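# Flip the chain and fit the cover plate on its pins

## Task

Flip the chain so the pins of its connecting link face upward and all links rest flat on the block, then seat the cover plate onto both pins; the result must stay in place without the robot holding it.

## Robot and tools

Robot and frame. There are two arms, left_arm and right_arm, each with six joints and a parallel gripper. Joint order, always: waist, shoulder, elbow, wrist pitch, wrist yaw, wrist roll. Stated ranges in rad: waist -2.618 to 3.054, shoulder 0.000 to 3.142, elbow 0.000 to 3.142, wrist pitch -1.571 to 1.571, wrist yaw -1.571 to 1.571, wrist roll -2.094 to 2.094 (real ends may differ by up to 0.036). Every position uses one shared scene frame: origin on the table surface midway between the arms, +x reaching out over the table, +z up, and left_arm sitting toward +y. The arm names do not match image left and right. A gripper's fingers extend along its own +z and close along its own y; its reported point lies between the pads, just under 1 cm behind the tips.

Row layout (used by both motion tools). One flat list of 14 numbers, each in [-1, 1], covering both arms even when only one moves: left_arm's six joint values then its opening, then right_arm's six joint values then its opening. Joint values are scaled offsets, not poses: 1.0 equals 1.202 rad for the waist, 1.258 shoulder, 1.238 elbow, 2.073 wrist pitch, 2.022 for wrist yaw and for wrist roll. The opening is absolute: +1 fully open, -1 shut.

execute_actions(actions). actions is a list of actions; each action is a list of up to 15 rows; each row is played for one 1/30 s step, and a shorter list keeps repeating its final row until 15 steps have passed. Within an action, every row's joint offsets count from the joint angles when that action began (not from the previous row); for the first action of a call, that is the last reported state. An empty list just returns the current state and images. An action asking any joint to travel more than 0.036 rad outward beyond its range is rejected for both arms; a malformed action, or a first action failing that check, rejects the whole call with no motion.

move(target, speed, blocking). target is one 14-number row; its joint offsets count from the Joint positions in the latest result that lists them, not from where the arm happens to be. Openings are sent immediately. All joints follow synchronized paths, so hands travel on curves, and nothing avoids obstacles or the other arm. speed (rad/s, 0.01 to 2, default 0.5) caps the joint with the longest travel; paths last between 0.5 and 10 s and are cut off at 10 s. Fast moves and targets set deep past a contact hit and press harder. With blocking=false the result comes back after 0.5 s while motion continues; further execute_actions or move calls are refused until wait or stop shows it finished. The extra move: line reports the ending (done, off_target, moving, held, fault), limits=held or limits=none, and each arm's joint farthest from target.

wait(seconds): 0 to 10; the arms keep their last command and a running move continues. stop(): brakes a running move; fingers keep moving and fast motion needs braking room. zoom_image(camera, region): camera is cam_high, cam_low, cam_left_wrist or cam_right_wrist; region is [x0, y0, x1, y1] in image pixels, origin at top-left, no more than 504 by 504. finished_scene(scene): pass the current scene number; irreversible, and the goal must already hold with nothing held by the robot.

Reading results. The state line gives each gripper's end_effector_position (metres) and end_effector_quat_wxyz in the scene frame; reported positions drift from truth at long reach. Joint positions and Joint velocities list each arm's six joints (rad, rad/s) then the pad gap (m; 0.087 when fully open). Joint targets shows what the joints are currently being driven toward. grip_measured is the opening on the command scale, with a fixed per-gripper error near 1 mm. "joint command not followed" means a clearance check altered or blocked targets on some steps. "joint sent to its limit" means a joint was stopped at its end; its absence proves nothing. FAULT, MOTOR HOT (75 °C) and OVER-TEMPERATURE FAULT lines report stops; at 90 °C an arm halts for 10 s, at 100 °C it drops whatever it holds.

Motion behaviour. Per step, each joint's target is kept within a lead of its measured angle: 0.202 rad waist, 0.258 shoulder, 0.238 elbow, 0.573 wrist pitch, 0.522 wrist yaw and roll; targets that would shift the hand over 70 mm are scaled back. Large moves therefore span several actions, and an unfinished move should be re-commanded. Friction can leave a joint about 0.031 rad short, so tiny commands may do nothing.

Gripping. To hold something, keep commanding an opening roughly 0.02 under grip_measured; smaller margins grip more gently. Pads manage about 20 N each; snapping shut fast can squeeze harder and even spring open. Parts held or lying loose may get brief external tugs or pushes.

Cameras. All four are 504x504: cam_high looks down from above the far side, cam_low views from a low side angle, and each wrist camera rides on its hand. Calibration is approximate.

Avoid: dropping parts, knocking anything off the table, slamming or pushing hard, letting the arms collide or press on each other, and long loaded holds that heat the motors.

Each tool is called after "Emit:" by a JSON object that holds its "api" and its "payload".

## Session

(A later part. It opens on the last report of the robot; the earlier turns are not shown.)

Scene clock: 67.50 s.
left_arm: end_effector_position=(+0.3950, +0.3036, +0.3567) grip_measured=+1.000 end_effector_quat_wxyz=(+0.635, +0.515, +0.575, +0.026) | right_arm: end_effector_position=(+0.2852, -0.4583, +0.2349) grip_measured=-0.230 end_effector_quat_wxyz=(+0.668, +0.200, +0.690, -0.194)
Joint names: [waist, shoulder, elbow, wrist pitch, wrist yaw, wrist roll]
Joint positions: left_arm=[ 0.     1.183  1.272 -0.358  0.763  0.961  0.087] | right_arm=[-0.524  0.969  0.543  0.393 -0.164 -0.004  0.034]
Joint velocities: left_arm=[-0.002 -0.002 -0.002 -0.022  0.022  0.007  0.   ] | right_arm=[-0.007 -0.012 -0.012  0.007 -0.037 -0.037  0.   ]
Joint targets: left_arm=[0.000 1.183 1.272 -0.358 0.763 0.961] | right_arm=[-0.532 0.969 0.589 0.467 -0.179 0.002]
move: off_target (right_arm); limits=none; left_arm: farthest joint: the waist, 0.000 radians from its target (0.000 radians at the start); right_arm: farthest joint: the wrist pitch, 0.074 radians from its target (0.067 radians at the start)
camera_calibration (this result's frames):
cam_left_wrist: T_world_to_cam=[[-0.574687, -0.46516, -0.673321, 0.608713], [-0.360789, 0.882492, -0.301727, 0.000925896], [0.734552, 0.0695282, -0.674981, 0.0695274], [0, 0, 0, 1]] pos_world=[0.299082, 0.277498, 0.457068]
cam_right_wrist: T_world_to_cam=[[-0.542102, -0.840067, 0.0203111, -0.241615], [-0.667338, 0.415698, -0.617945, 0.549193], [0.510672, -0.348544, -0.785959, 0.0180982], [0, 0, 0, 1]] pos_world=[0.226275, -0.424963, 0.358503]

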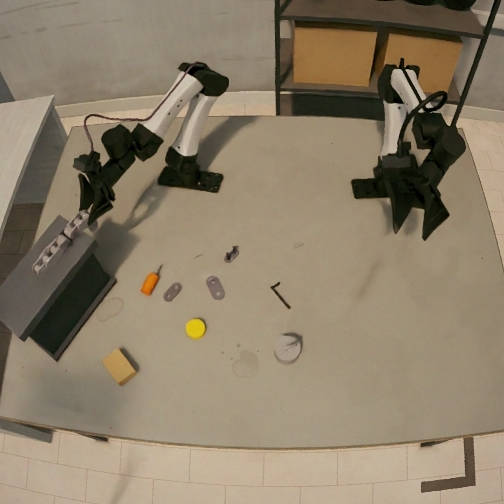

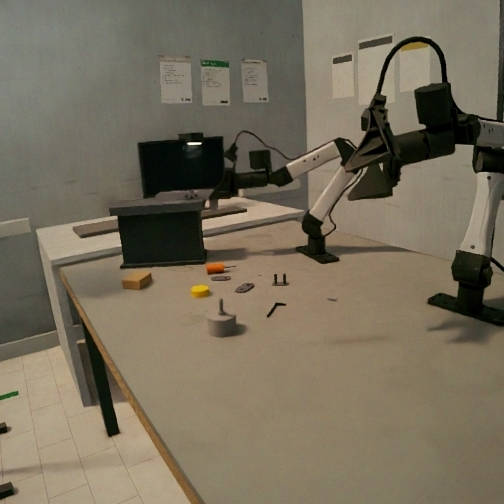

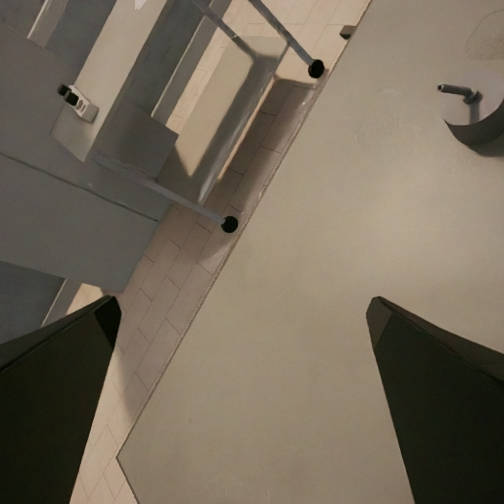

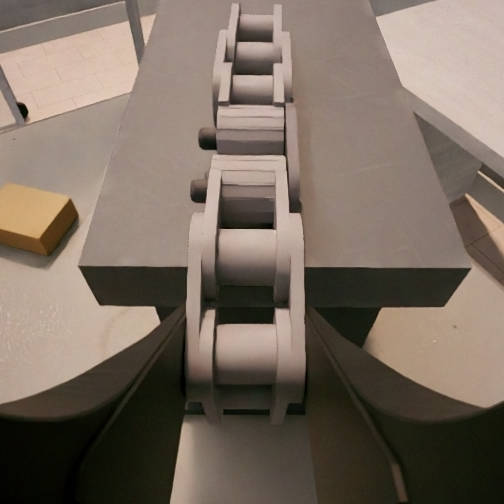

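Emit:
{"api": "execute_actions", "payload": {"actions": [[[0,0,0,0,0,0,1,0,0,0.03,0.04,0,0,-0.27],[0,0,0,0,0,0,1,0,0,0.03,0.043,0,0,-0.27],[0,0,0,0,0,0,1,0,0,0.03,0.046,0,0,-0.27],[0,0,0,0,0,0,1,0,0,0.03,0.049,0,0,-0.27],[0,0,0,0,0,0,1,0,0,0.03,0.052,0,0,-0.27],[0,0,0,0,0,0,1,0,0,0.03,0.055,0,0,-0.27]]]}}

Scene clock: 75.47 s.
left_arm: end_effector_position=(+0.3950, +0.3036, +0.3567) grip_measured=+1.000 end_effector_quat_wxyz=(+0.635, +0.515, +0.575, +0.026) | right_arm: end_effector_position=(+0.2859, -0.4589, +0.2400) grip_measured=-0.230 end_effector_quat_wxyz=(+0.675, +0.197, +0.683, -0.197)
Joint names: [waist, shoulder, elbow, wrist pitch, wrist yaw, wrist roll]
Joint positions: left_arm=[ 0.     1.183  1.272 -0.358  0.763  0.961  0.087] | right_arm=[-0.524  0.969  0.543  0.414 -0.164 -0.004  0.034]
Joint velocities: left_arm=[ 0.017 -0.017 -0.007 -0.007 -0.037 -0.022  0.   ] | right_arm=[-0.012 -0.002 -0.007  0.022 -0.037  0.081 -0.   ]
Joint targets: left_arm=[0.000 1.183 1.272 -0.358 0.763 0.961] | right_arm=[-0.524 0.969 0.580 0.507 -0.164 -0.005]
camera_calibration (this result's frames):
cam_left_wrist: T_world_to_cam=[[-0.574687, -0.46516, -0.673321, 0.608713], [-0.360789, 0.882492, -0.301727, 0.000925896], [0.734552, 0.0695282, -0.674981, 0.0695274], [0, 0, 0, 1]] pos_world=[0.299082, 0.277498, 0.457068]
cam_right_wrist: T_world_to_cam=[[-0.542439, -0.839767, 0.0234971, -0.242399], [-0.657718, 0.407113, -0.633771, 0.550187], [0.522654, -0.359236, -0.773164, 0.010085], [0, 0, 0, 1]] pos_world=[0.225111, -0.423924, 0.362186]

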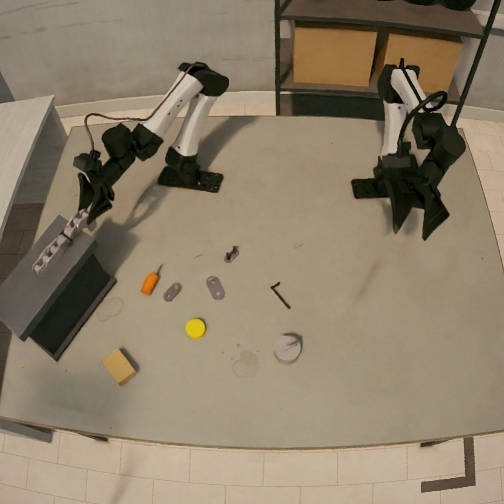

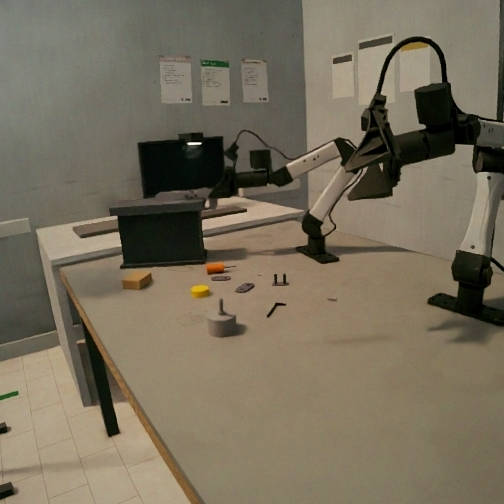

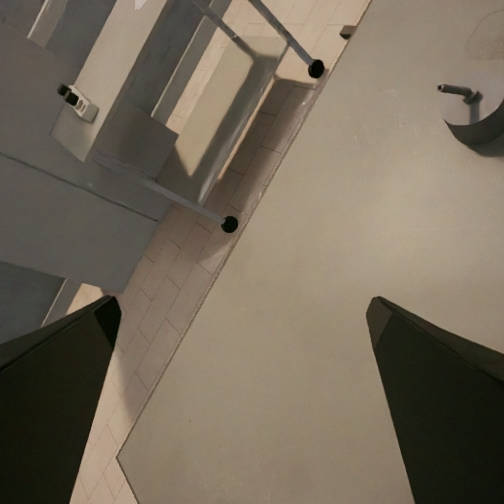

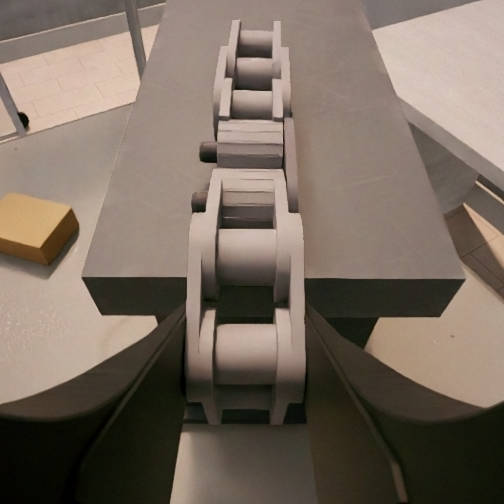

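Emit:
{"api": "execute_actions", "payload": {"actions": [[[0,0,0,0,0,0,1,-0.012,0.015,0.037,0.046,-0.011,0.014,-0.27],[0,0,0,0,0,0,1,-0.018,0.017,0.038,0.047,-0.015,0.027,-0.27],[0,0,0,0,0,0,1,-0.024,0.019,0.039,0.047,-0.018,0.04,-0.27],[0,0,0,0,0,0,1,-0.03,0.021,0.04,0.048,-0.022,0.054,-0.27],[0,0,0,0,0,0,1,-0.037,0.024,0.042,0.049,-0.026,0.067,-0.27],[0,0,0,0,0,0,1,-0.043,0.026,0.043,0.05,-0.029,0.08,-0.27],[0,0,0,0,0,0,1,-0.049,0.028,0.044,0.051,-0.033,0.094,-0.27],[0,0,0,0,0,0,1,-0.055,0.03,0.045,0.051,-0.037,0.107,-0.27],[0,0,0,0,0,0,1,-0.062,0.033,0.046,0.052,-0.04,0.12,-0.27],[0,0,0,0,0,0,1,-0.068,0.035,0.047,0.053,-0.044,0.134,-0.27]]]}}

Scene clock: 81.60 s.
left_arm: end_effector_position=(+0.3950, +0.3036, +0.3567) grip_measured=+1.000 end_effector_quat_wxyz=(+0.635, +0.515, +0.575, +0.026) | right_arm: end_effector_position=(+0.2856, -0.4670, +0.2393) grip_measured=-0.230 end_effector_quat_wxyz=(+0.691, +0.275, +0.658, -0.120)
Joint names: [waist, shoulder, elbow, wrist pitch, wrist yaw, wrist roll]
Joint positions: left_arm=[ 0.     1.183  1.272 -0.358  0.763  0.961  0.087] | right_arm=[-0.598  1.007  0.557  0.434 -0.234  0.221  0.034]
Joint velocities: left_arm=[ 0.007 -0.012 -0.027 -0.037  0.066 -0.007  0.   ] | right_arm=[-0.022  0.017 -0.002  0.037 -0.007  0.154  0.001]
Joint targets: left_arm=[0.000 1.183 1.272 -0.358 0.763 0.961] | right_arm=[-0.606 1.013 0.601 0.524 -0.253 0.267]
camera_calibration (this result's frames):
cam_left_wrist: T_world_to_cam=[[-0.574687, -0.46516, -0.673321, 0.608713], [-0.360789, 0.882492, -0.301727, 0.000925896], [0.734552, 0.0695282, -0.674981, 0.0695274], [0, 0, 0, 1]] pos_world=[0.299082, 0.277498, 0.457068]
cam_right_wrist: T_world_to_cam=[[-0.537663, -0.818593, -0.202052, -0.186784], [-0.580454, 0.533166, -0.615473, 0.585259], [0.611549, -0.213635, -0.761819, 0.046715], [0, 0, 0, 1]] pos_world=[0.21072, -0.454961, 0.358059]

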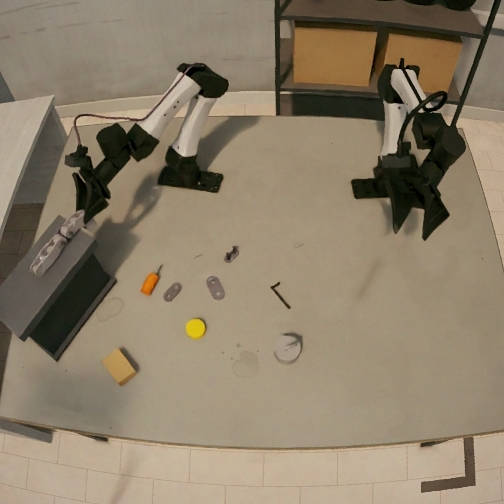

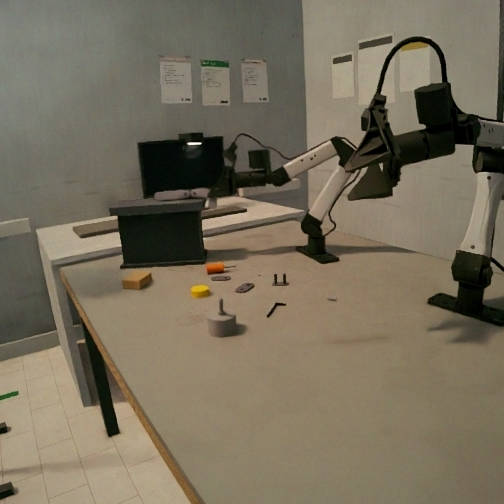

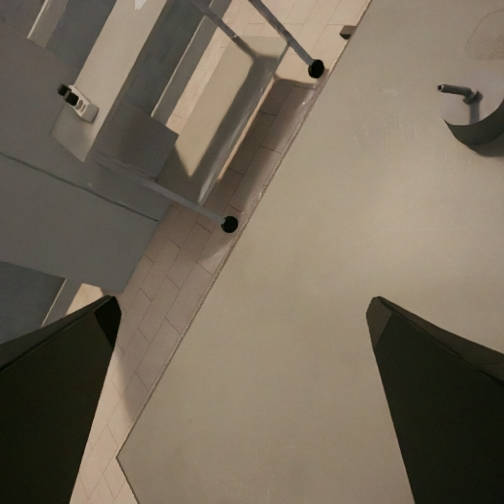

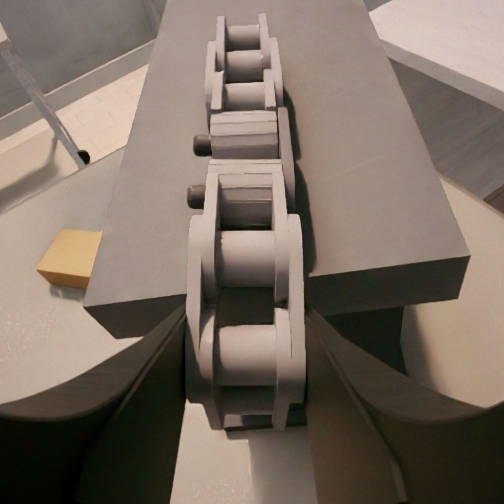

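Emit:
{"api": "execute_actions", "payload": {"actions": [[[0,0,0,0,0,0,1,-0.012,0,0.037,0.046,-0.013,0.036,-0.27],[0,0,0,0,0,0,1,-0.018,0,0.039,0.047,-0.017,0.05,-0.27],[0,0,0,0,0,0,1,-0.024,0,0.041,0.047,-0.021,0.065,-0.27],[0,0,0,0,0,0,1,-0.03,0,0.043,0.048,-0.025,0.079,-0.27],[0,0,0,0,0,0,1,-0.037,0,0.045,0.049,-0.028,0.093,-0.27],[0,0,0,0,0,0,1,-0.043,0,0.047,0.049,-0.032,0.108,-0.27],[0,0,0,0,0,0,1,-0.049,0,0.047,0.049,-0.036,0.122,-0.27],[0,0,0,0,0,0,1,-0.055,0,0.047,0.049,-0.04,0.136,-0.27],[0,0,0,0,0,0,1,-0.062,0,0.047,0.049,-0.043,0.15,-0.27],[0,0,0,0,0,0,1,-0.068,0,0.047,0.049,-0.047,0.165,-0.27]]]}}

Emit:
{"api": "wait", "payload": {"seconds": 0.3}}

Scene clock: 85.93 s.
left_arm: end_effector_position=(+0.3950, +0.3036, +0.3567) grip_measured=+1.000 end_effector_quat_wxyz=(+0.635, +0.515, +0.575, +0.026) | right_arm: end_effector_position=(+0.2809, -0.4706, +0.2544) grip_measured=-0.230 end_effector_quat_wxyz=(+0.711, +0.359, +0.604, -0.028)
Joint names: [waist, shoulder, elbow, wrist pitch, wrist yaw, wrist roll]
Joint positions: left_arm=[ 0.     1.183  1.272 -0.358  0.763  0.961  0.087] | right_arm=[-0.674  1.008  0.573  0.448 -0.302  0.501  0.034]
Joint velocities: left_arm=[-0.027 -0.012  0.012  0.022  0.037 -0.037  0.   ] | right_arm=[-0.007  0.012  0.002 -0.037 -0.095  0.183  0.001]
Joint targets: left_arm=[0.000 1.183 1.272 -0.358 0.763 0.961] | right_arm=[-0.680 1.007 0.615 0.535 -0.329 0.554]
camera_calibration (this result's frames):
cam_left_wrist: T_world_to_cam=[[-0.574687, -0.46516, -0.673321, 0.608713], [-0.360789, 0.882492, -0.301727, 0.000925896], [0.734552, 0.0695282, -0.674981, 0.0695274], [0, 0, 0, 1]] pos_world=[0.299082, 0.277498, 0.457068]
cam_right_wrist: T_world_to_cam=[[-0.487012, -0.743352, -0.458527, -0.102835], [-0.472533, 0.665778, -0.577454, 0.616181], [0.734528, -0.0645582, -0.6755, 0.0739234], [0, 0, 0, 1]] pos_world=[0.186785, -0.48191, 0.358599]

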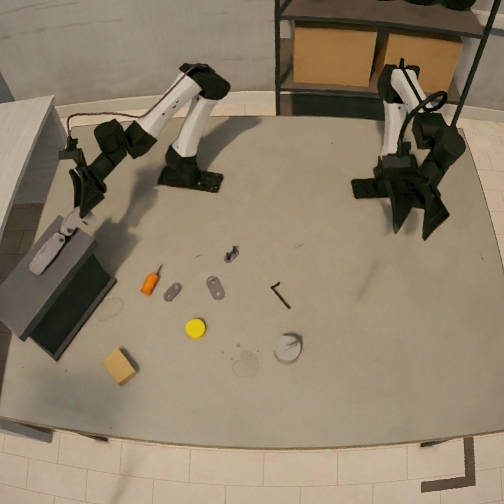

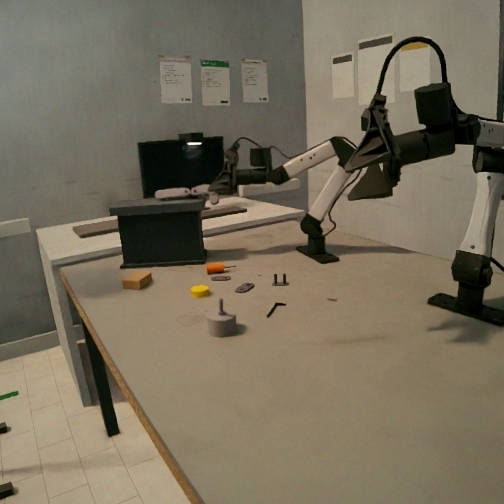

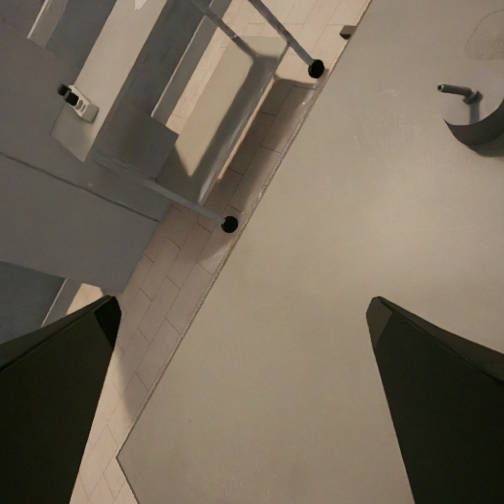

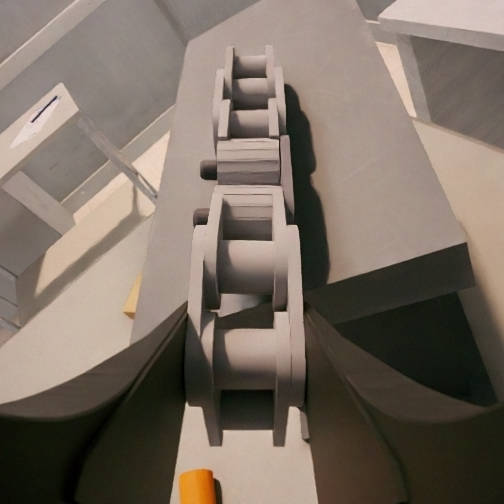

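Scene clock: 86.23 s.
left_arm: end_effector_position=(+0.3950, +0.3036, +0.3567) grip_measured=+1.000 end_effector_quat_wxyz=(+0.635, +0.515, +0.575, +0.026) | right_arm: end_effector_position=(+0.2818, -0.4691, +0.2550) grip_measured=-0.230 end_effector_quat_wxyz=(+0.711, +0.367, +0.599, -0.016)
Joint names: [waist, shoulder, elbow, wrist pitch, wrist yaw, wrist roll]
Joint positions: left_arm=[ 0.     1.183  1.272 -0.358  0.763  0.961  0.087] | right_arm=[-0.674  1.008  0.573  0.448 -0.307  0.53   0.034]
Joint velocities: left_arm=[ 0.002  0.002  0.017  0.037 -0.022  0.095  0.   ] | right_arm=[ 0.007 -0.022 -0.002 -0.051 -0.051  0.051 -0.   ]
Joint targets: left_arm=[0.000 1.183 1.272 -0.358 0.763 0.961] | right_arm=[-0.680 1.007 0.615 0.535 -0.329 0.554]
wait: 0.30 s; no rest
camera_calibration (this result's frames):
cam_left_wrist: T_world_to_cam=[[-0.574687, -0.46516, -0.673321, 0.608713], [-0.360789, 0.882492, -0.301727, 0.000925896], [0.734552, 0.0695282, -0.674981, 0.0695274], [0, 0, 0, 1]] pos_world=[0.299082, 0.277498, 0.457068]
cam_right_wrist: T_world_to_cam=[[-0.476146, -0.733935, -0.484381, -0.0930126], [-0.466482, 0.677749, -0.568375, 0.617504], [0.745439, -0.0446744, -0.665075, 0.0773584], [0, 0, 0, 1]] pos_world=[0.186101, -0.483322, 0.357369]

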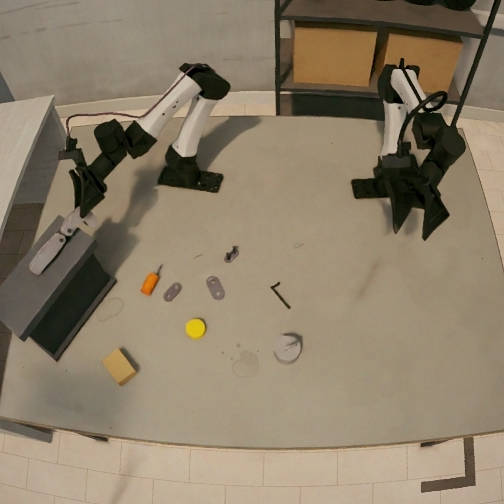

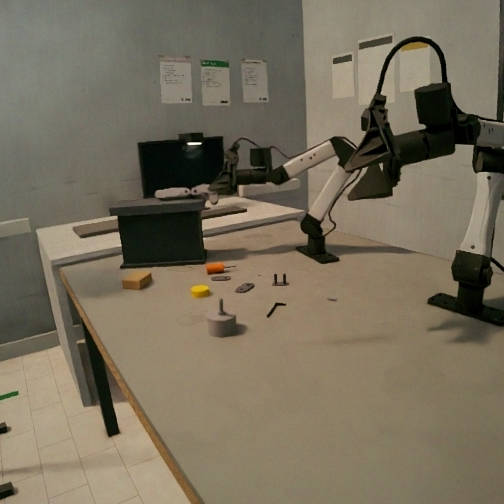

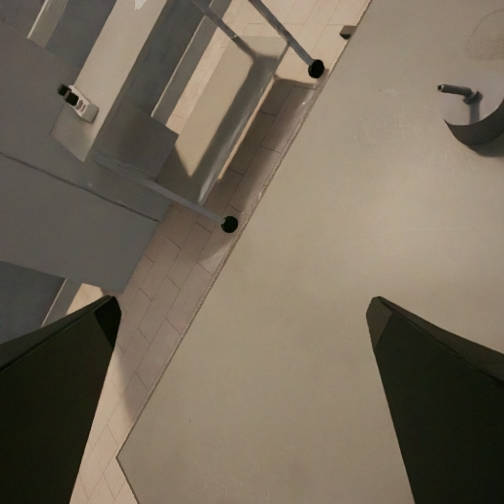

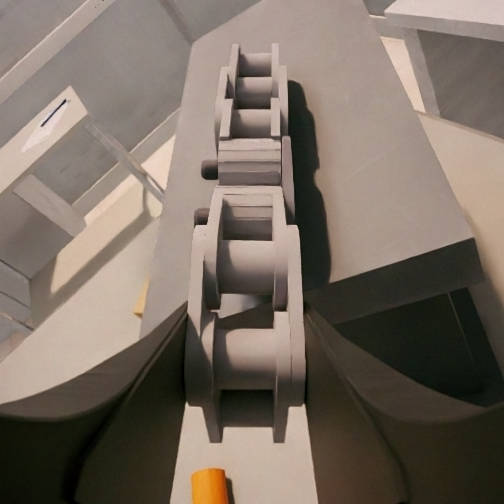

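Emit:
{"api": "move", "payload": {"target": [0,0,0,0,0,0,1,-0.105,0.066,-0.03,0.083,-0.069,0.26,-0.27], "speed": 0.3}}

Scene clock: 91.20 s.
left_arm: end_effector_position=(+0.3950, +0.3036, +0.3567) grip_measured=+1.000 end_effector_quat_wxyz=(+0.635, +0.515, +0.575, +0.026) | right_arm: end_effector_position=(+0.2766, -0.4774, +0.2495) grip_measured=-0.230 end_effector_quat_wxyz=(+0.687, +0.508, +0.492, +0.167)
Joint names: [waist, shoulder, elbow, wrist pitch, wrist yaw, wrist roll]
Joint positions: left_arm=[ 0.     1.183  1.272 -0.358  0.763  0.961  0.087] | right_arm=[-0.792  1.083  0.537  0.546 -0.434  1.038  0.034]
Joint velocities: left_arm=[ 0.002  0.007 -0.007 -0.022  0.022 -0.022  0.   ] | right_arm=[-0.007 -0.037 -0.007 -0.007 -0.022 -0.037  0.001]
Joint targets: left_arm=[0.000 1.183 1.272 -0.358 0.763 0.961] | right_arm=[-0.800 1.091 0.535 0.620 -0.446 1.056]
move: off_target (right_arm); limits=none; left_arm: farthest joint: the waist, 0.000 radians from its target (0.000 radians at the start); right_arm: farthest joint: the wrist pitch, 0.074 radians from its target (0.172 radians at the start)
camera_calibration (this result's frames):
cam_left_wrist: T_world_to_cam=[[-0.574687, -0.46516, -0.673321, 0.608713], [-0.360789, 0.882492, -0.301727, 0.000925896], [0.734552, 0.0695282, -0.674981, 0.0695274], [0, 0, 0, 1]] pos_world=[0.299082, 0.277498, 0.457068]
cam_right_wrist: T_world_to_cam=[[-0.288391, -0.439451, -0.850713, 0.0757757], [-0.354289, 0.874379, -0.331573, 0.621279], [0.889556, 0.205775, -0.407856, 0.0927473], [0, 0, 0, 1]] pos_world=[0.159461, -0.529019, 0.30829]

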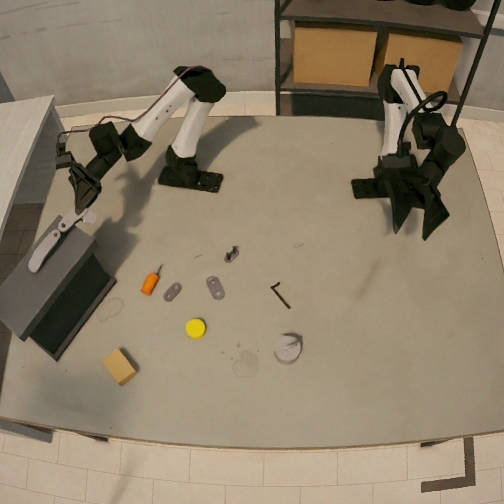

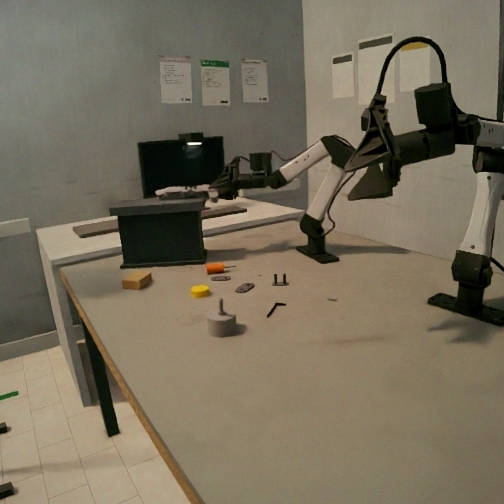

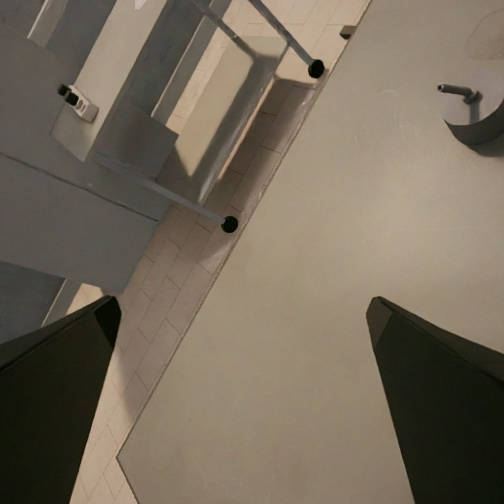

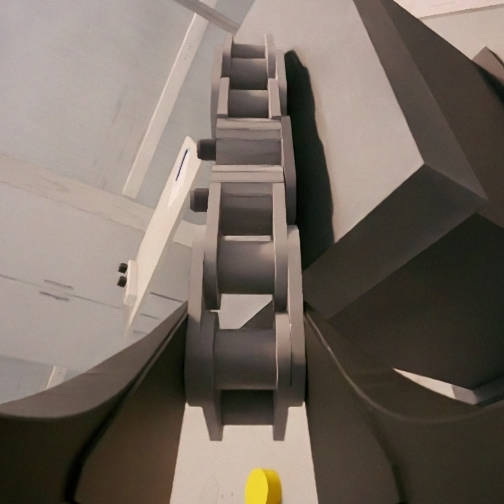

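Emit:
{"api": "move", "payload": {"target": [0,0,0,0,0,0,1,-0.062,0.08,-0.051,0.11,-0.037,0.272,-0.27], "speed": 0.3}}

Scene clock: 95.53 s.
left_arm: end_effector_position=(+0.3950, +0.3036, +0.3567) grip_measured=+1.000 end_effector_quat_wxyz=(+0.635, +0.515, +0.575, +0.026) | right_arm: end_effector_position=(+0.2714, -0.4869, +0.2460) grip_measured=-0.230 end_effector_quat_wxyz=(+0.622, +0.617, +0.342, +0.339)
Joint names: [waist, shoulder, elbow, wrist pitch, wrist yaw, wrist roll]
Joint positions: left_arm=[ 0.     1.183  1.272 -0.358  0.763  0.961  0.087] | right_arm=[-0.858  1.176  0.476  0.704 -0.497  1.566  0.034]
Joint velocities: left_arm=[-0.012 -0.002 -0.002  0.037 -0.095 -0.022  0.   ] | right_arm=[-0.002 -0.002  0.007 -0.037 -0.037 -0.037 -0.   ]
Joint targets: left_arm=[0.000 1.183 1.272 -0.358 0.763 0.961] | right_arm=[-0.867 1.184 0.473 0.774 -0.509 1.588]
move: off_target (right_arm); limits=none; left_arm: farthest joint: the waist, 0.000 radians from its target (0.000 radians at the start); right_arm: farthest joint: the wrist pitch, 0.070 radians from its target (0.228 radians at the start)
camera_calibration (this result's frames):
cam_left_wrist: T_world_to_cam=[[-0.574687, -0.46516, -0.673321, 0.608713], [-0.360789, 0.882492, -0.301727, 0.000925896], [0.734552, 0.0695282, -0.674981, 0.0695274], [0, 0, 0, 1]] pos_world=[0.299082, 0.277498, 0.457068]
cam_right_wrist: T_world_to_cam=[[-0.0192109, -0.0200171, -0.999615, 0.234922], [-0.302419, 0.953083, -0.0132734, 0.572615], [0.952982, 0.302047, -0.0243631, 0.03324], [0, 0, 0, 1]] pos_world=[0.146006, -0.551088, 0.243242]

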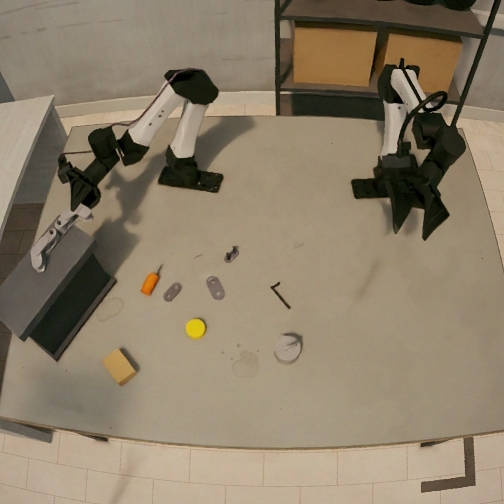

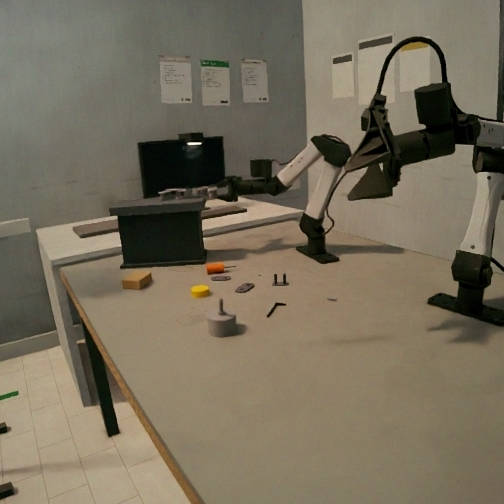

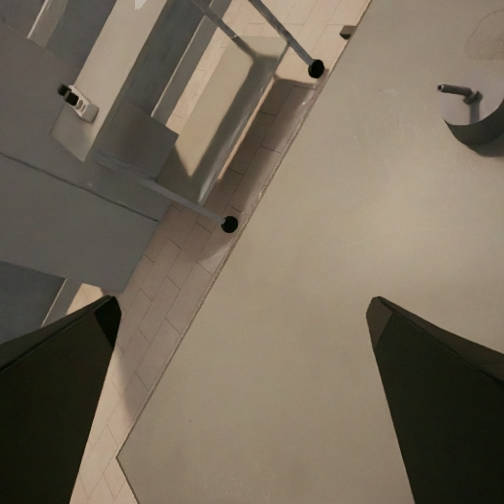

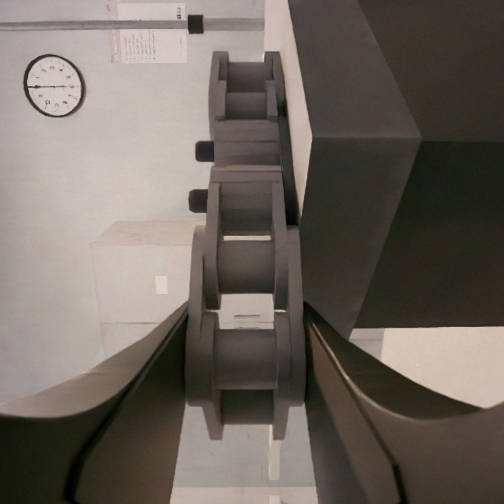

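Emit:
{"api": "execute_actions", "payload": {"actions": [[[0,0,0,0,0,0,1,0.008,0.008,0.02,0.035,0.006,0.005,-0.27],[0,0,0,0,0,0,1,0.01,0.01,0.033,0.036,0.008,0.005,-0.27],[0,0,0,0,0,0,1,0.012,0.015,0.037,0.037,0.009,0.005,-0.27],[0,0,0,0,0,0,1,0.015,0.02,0.04,0.039,0.011,0.005,-0.27],[0,0,0,0,0,0,1,0.017,0.025,0.043,0.04,0.012,0.005,-0.27],[0,0,0,0,0,0,1,0.02,0.03,0.047,0.041,0.014,0.005,-0.27],[0,0,0,0,0,0,1,0.022,0.035,0.05,0.043,0.015,0.005,-0.27],[0,0,0,0,0,0,1,0.025,0.04,0.053,0.044,0.017,0.005,-0.27],[0,0,0,0,0,0,1,0.027,0.045,0.057,0.046,0.018,0.005,-0.27],[0,0,0,0,0,0,1,0.03,0.049,0.06,0.047,0.02,0.005,-0.27]]]}}

Scene clock: 102.80 s.
left_arm: end_effector_position=(+0.3950, +0.3036, +0.3567) grip_measured=+1.000 end_effector_quat_wxyz=(+0.635, +0.515, +0.575, +0.026) | right_arm: end_effector_position=(+0.2827, -0.4927, +0.2463) grip_measured=-0.230 end_effector_quat_wxyz=(+0.621, +0.616, +0.344, +0.340)
Joint names: [waist, shoulder, elbow, wrist pitch, wrist yaw, wrist roll]
Joint positions: left_arm=[ 0.     1.183  1.272 -0.358  0.763  0.961  0.087] | right_arm=[-0.83   1.232  0.51   0.726 -0.473  1.565  0.034]
Joint velocities: left_arm=[ 0.017 -0.002 -0.002  0.007 -0.095 -0.007  0.   ] | right_arm=[ 0.002 -0.007  0.002 -0.037  0.007  0.007  0.001]
Joint targets: left_arm=[0.000 1.183 1.272 -0.358 0.763 0.961] | right_arm=[-0.822 1.238 0.551 0.802 -0.457 1.576]
camera_calibration (this result's frames):
cam_left_wrist: T_world_to_cam=[[-0.574687, -0.46516, -0.673321, 0.608713], [-0.360789, 0.882492, -0.301727, 0.000925896], [0.734552, 0.0695282, -0.674981, 0.0695274], [0, 0, 0, 1]] pos_world=[0.299082, 0.277498, 0.457068]
cam_right_wrist: T_world_to_cam=[[-0.0198519, -0.0213386, -0.999575, 0.234839], [-0.30642, 0.95179, -0.0142329, 0.582278], [0.951689, 0.306007, -0.0254334, 0.0268187], [0, 0, 0, 1]] pos_world=[0.157561, -0.557402, 0.243708]

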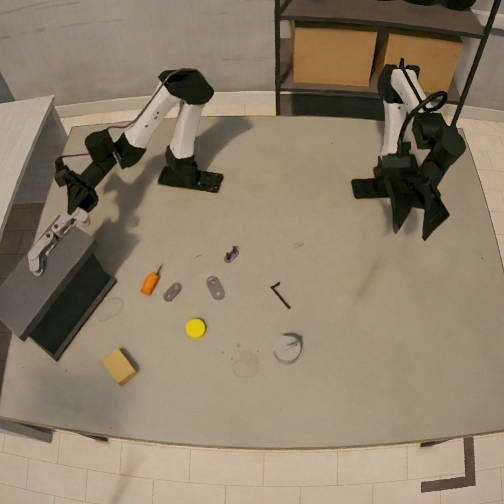

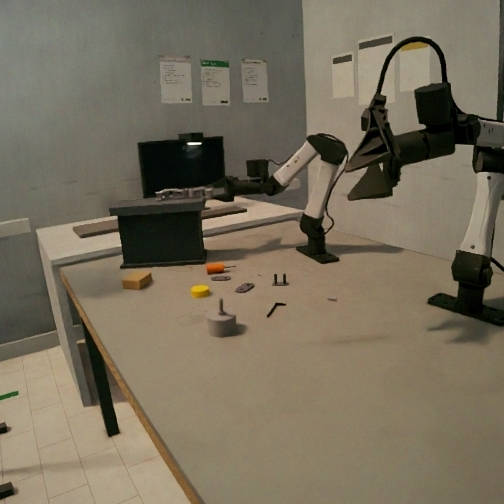

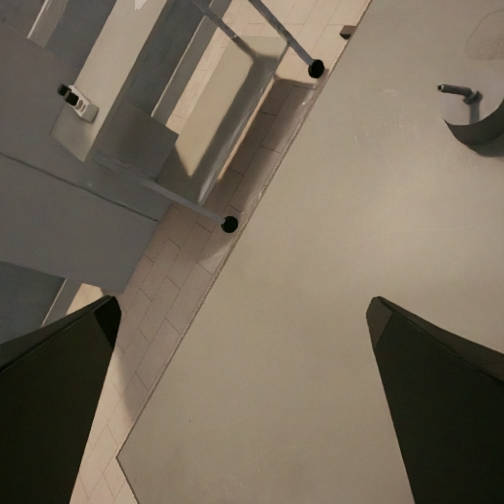

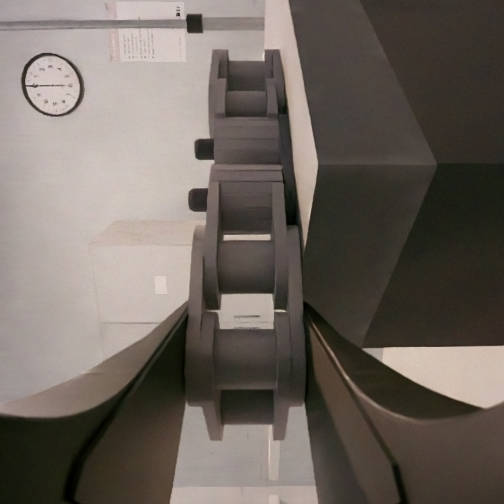

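Emit:
{"api": "execute_actions", "payload": {"actions": [[[0,0,0,0,0,0,1,0,0,0.01,0.02,0,0,-0.25],[0,0,0,0,0,0,1,0,0,0,0.01,0,0,-0.22],[0,0,0,0,0,0,1,0,0,0,0,0,0,-0.18],[0,0,0,0,0,0,1,0,0,0,0,0,0,-0.12],[0,0,0,0,0,0,1,0,0,0,0,0,0,-0.05],[0,0,0,0,0,0,1,0,0,0,0,0,0,0.05]]]}}

Scene clock: 106.50 s.
left_arm: end_effector_position=(+0.3950, +0.3036, +0.3567) grip_measured=+1.000 end_effector_quat_wxyz=(+0.635, +0.515, +0.575, +0.026) | right_arm: end_effector_position=(+0.2826, -0.4931, +0.2453) grip_measured=+0.050 end_effector_quat_wxyz=(+0.621, +0.618, +0.344, +0.339)
Joint names: [waist, shoulder, elbow, wrist pitch, wrist yaw, wrist roll]
Joint positions: left_arm=[ 0.     1.183  1.272 -0.358  0.763  0.961  0.087] | right_arm=[-0.83   1.232  0.51   0.722 -0.471  1.561  0.046]
Joint velocities: left_arm=[-0.017  0.012  0.022 -0.037 -0.051 -0.051  0.   ] | right_arm=[-0.012  0.007 -0.027 -0.037  0.037 -0.037  0.001]
Joint targets: left_arm=[0.000 1.183 1.272 -0.358 0.763 0.961] | right_arm=[-0.830 1.232 0.510 0.726 -0.474 1.565]
camera_calibration (this result's frames):
cam_left_wrist: T_world_to_cam=[[-0.574687, -0.46516, -0.673321, 0.608713], [-0.360789, 0.882492, -0.301727, 0.000925896], [0.734552, 0.0695282, -0.674981, 0.0695274], [0, 0, 0, 1]] pos_world=[0.299082, 0.277498, 0.457068]
cam_right_wrist: T_world_to_cam=[[-0.0236658, -0.0209206, -0.999501, 0.235147], [-0.304648, 0.95238, -0.0127209, 0.581961], [0.952171, 0.304195, -0.0289123, 0.0268247], [0, 0, 0, 1]] pos_world=[0.157317, -0.557489, 0.243208]

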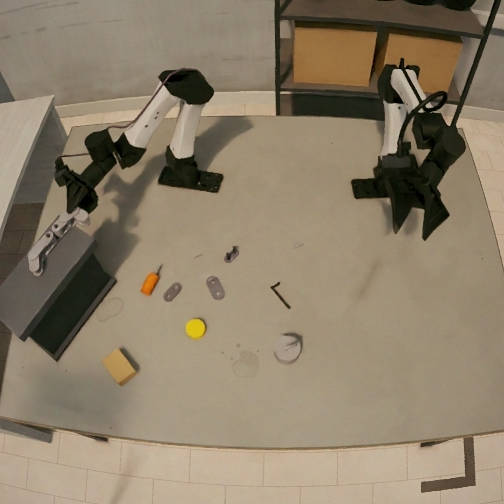

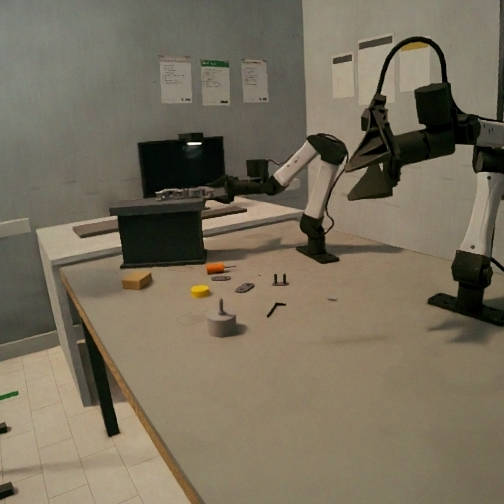

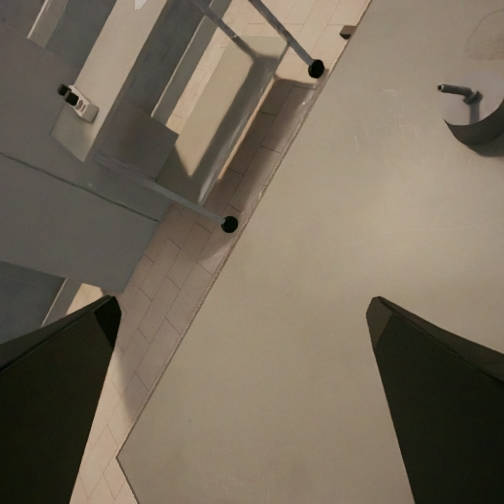

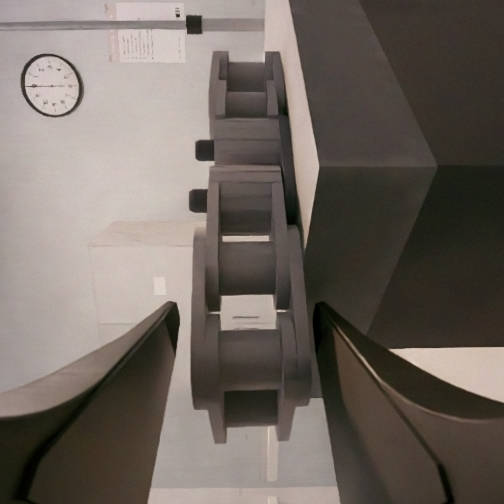

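Emit:
{"api": "move", "payload": {"target": [0,0,0,0,0,0,1,-0.105,-0.192,-0.102,-0.059,-0.063,0.004,0.5], "speed": 0.25}}

Emit:
{"api": "execute_actions", "payload": {"actions": [[[0,0,0,0,0,0,1,0,0,0,0,0,0,0.0]],[[0,0,0,0,0,0,1,0,0,0,0,0,0,-0.6]]]}}

Emit:
{"api": "zoom_image", "payload": {"camera": "cam_high", "region": [0, 170, 140, 310]}}

Scene clock: 117.93 s.
left_arm: end_effector_position=(+0.3950, +0.3036, +0.3567) grip_measured=+1.000 end_effector_quat_wxyz=(+0.635, +0.515, +0.575, +0.026) | right_arm: end_effector_position=(+0.2418, -0.4687, +0.2486) grip_measured=+0.500 end_effector_quat_wxyz=(+0.624, +0.615, +0.343, +0.338)
Joint names: [waist, shoulder, elbow, wrist pitch, wrist yaw, wrist roll]
Joint positions: left_arm=[ 0.     1.183  1.272 -0.358  0.763  0.961  0.087] | right_arm=[-0.948  1.008  0.405  0.613 -0.587  1.563  0.066]
Joint velocities: left_arm=[ 0.007  0.002  0.007 -0.022  0.022 -0.037  0.   ] | right_arm=[-0.002  0.002 -0.007 -0.095 -0.051 -0.022 -0.001]
Joint targets: left_arm=[0.000 1.183 1.272 -0.358 0.763 0.961] | right_arm=[-0.956 0.990 0.384 0.600 -0.599 1.570]
move: off_target (right_arm); limits=none; left_arm: farthest joint: the waist, 0.000 radians from its target (0.000 radians at the start); right_arm: farthest joint: the elbow, 0.021 radians from its target (0.126 radians at the start)
camera_calibration (this result's frames):
cam_left_wrist: T_world_to_cam=[[-0.574687, -0.46516, -0.673321, 0.608713], [-0.360789, 0.882492, -0.301727, 0.000925896], [0.734552, 0.0695282, -0.674981, 0.0695274], [0, 0, 0, 1]] pos_world=[0.299082, 0.277498, 0.457068]
cam_right_wrist: T_world_to_cam=[[-0.0195851, -0.0279248, -0.999418, 0.233699], [-0.302039, 0.953071, -0.0207109, 0.548045], [0.953094, 0.301458, -0.0271004, 0.0564369], [0, 0, 0, 1]] pos_world=[0.116318, -0.532813, 0.246443]

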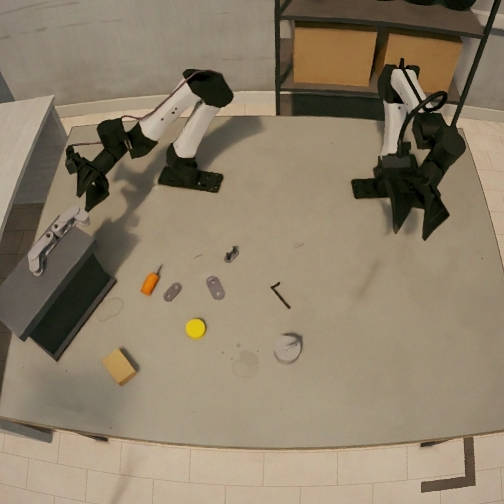

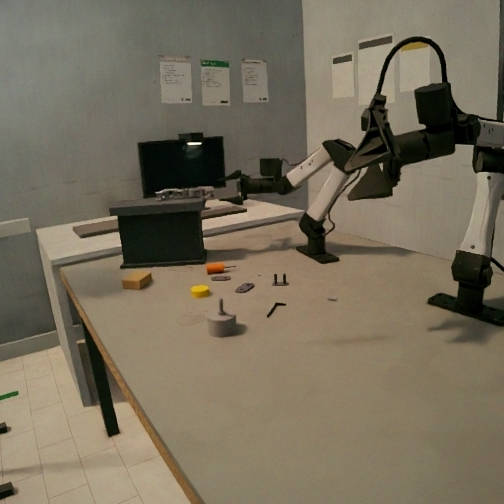

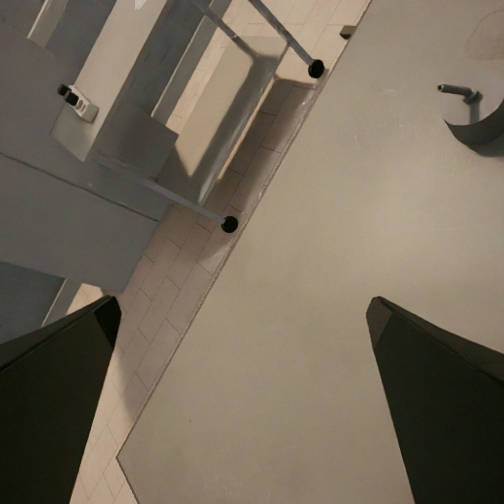

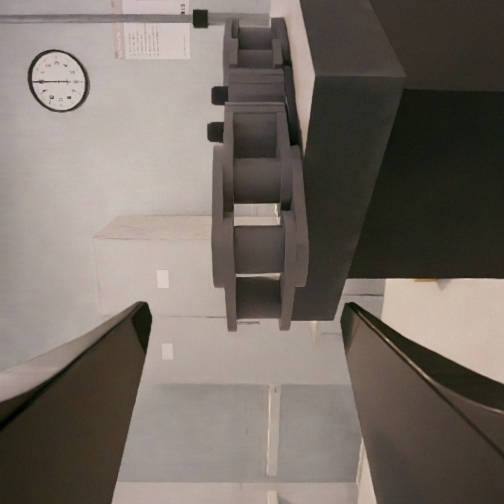

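Scene clock: 118.93 s.
left_arm: end_effector_position=(+0.3950, +0.3036, +0.3567) grip_measured=+1.000 end_effector_quat_wxyz=(+0.635, +0.515, +0.575, +0.026) | right_arm: end_effector_position=(+0.2418, -0.4687, +0.2486) grip_measured=-0.600 end_effector_quat_wxyz=(+0.624, +0.615, +0.343, +0.338)
Joint names: [waist, shoulder, elbow, wrist pitch, wrist yaw, wrist roll]
Joint positions: left_arm=[ 0.     1.183  1.272 -0.358  0.763  0.961  0.087] | right_arm=[-0.948  1.008  0.405  0.613 -0.587  1.563  0.018]
Joint velocities: left_arm=[ 0.002 -0.002  0.007 -0.007  0.007 -0.007  0.   ] | right_arm=[ 0.002 -0.002 -0.017 -0.037  0.007 -0.051  0.   ]
Joint targets: left_arm=[0.000 1.183 1.272 -0.358 0.763 0.961] | right_arm=[-0.948 1.008 0.405 0.613 -0.587 1.563]
camera_calibration (this result's frames):
cam_left_wrist: T_world_to_cam=[[-0.574687, -0.46516, -0.673321, 0.608713], [-0.360789, 0.882492, -0.301727, 0.000925896], [0.734552, 0.0695282, -0.674981, 0.0695274], [0, 0, 0, 1]] pos_world=[0.299082, 0.277498, 0.457068]
cam_right_wrist: T_world_to_cam=[[-0.0195851, -0.0279248, -0.999418, 0.233699], [-0.302039, 0.953071, -0.0207109, 0.548045], [0.953094, 0.301458, -0.0271004, 0.0564369], [0, 0, 0, 1]] pos_world=[0.116318, -0.532813, 0.246443]

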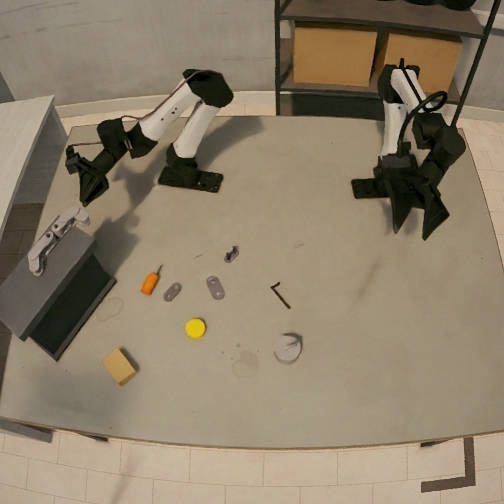

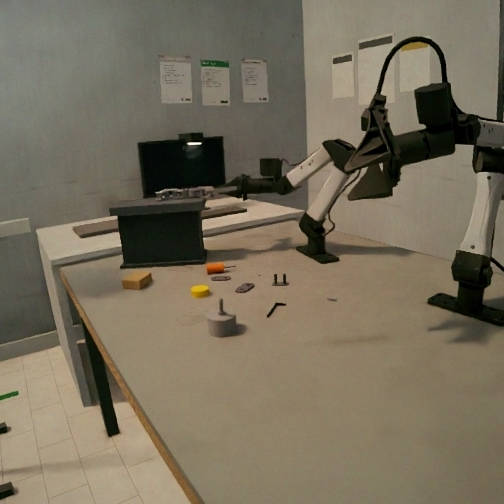

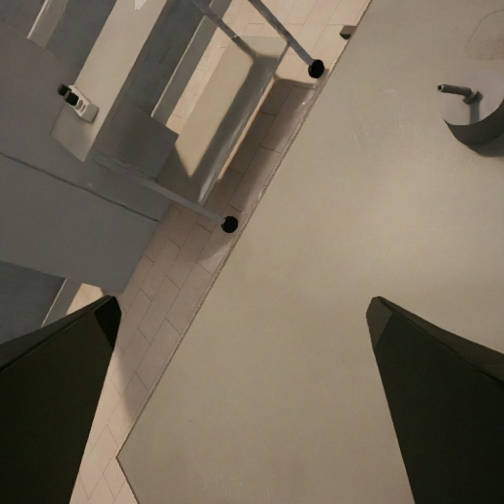

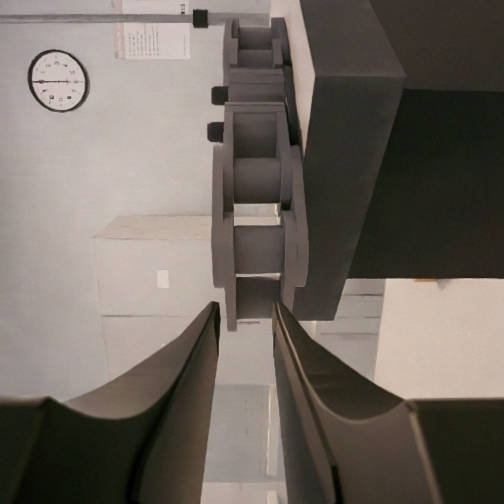

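Region (0, 170, 140, 310) of cam_high's 504x504 image, scaled by 3.600, with more detail than that image has.

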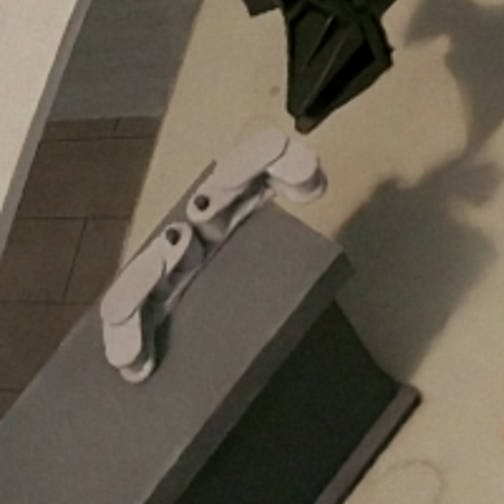

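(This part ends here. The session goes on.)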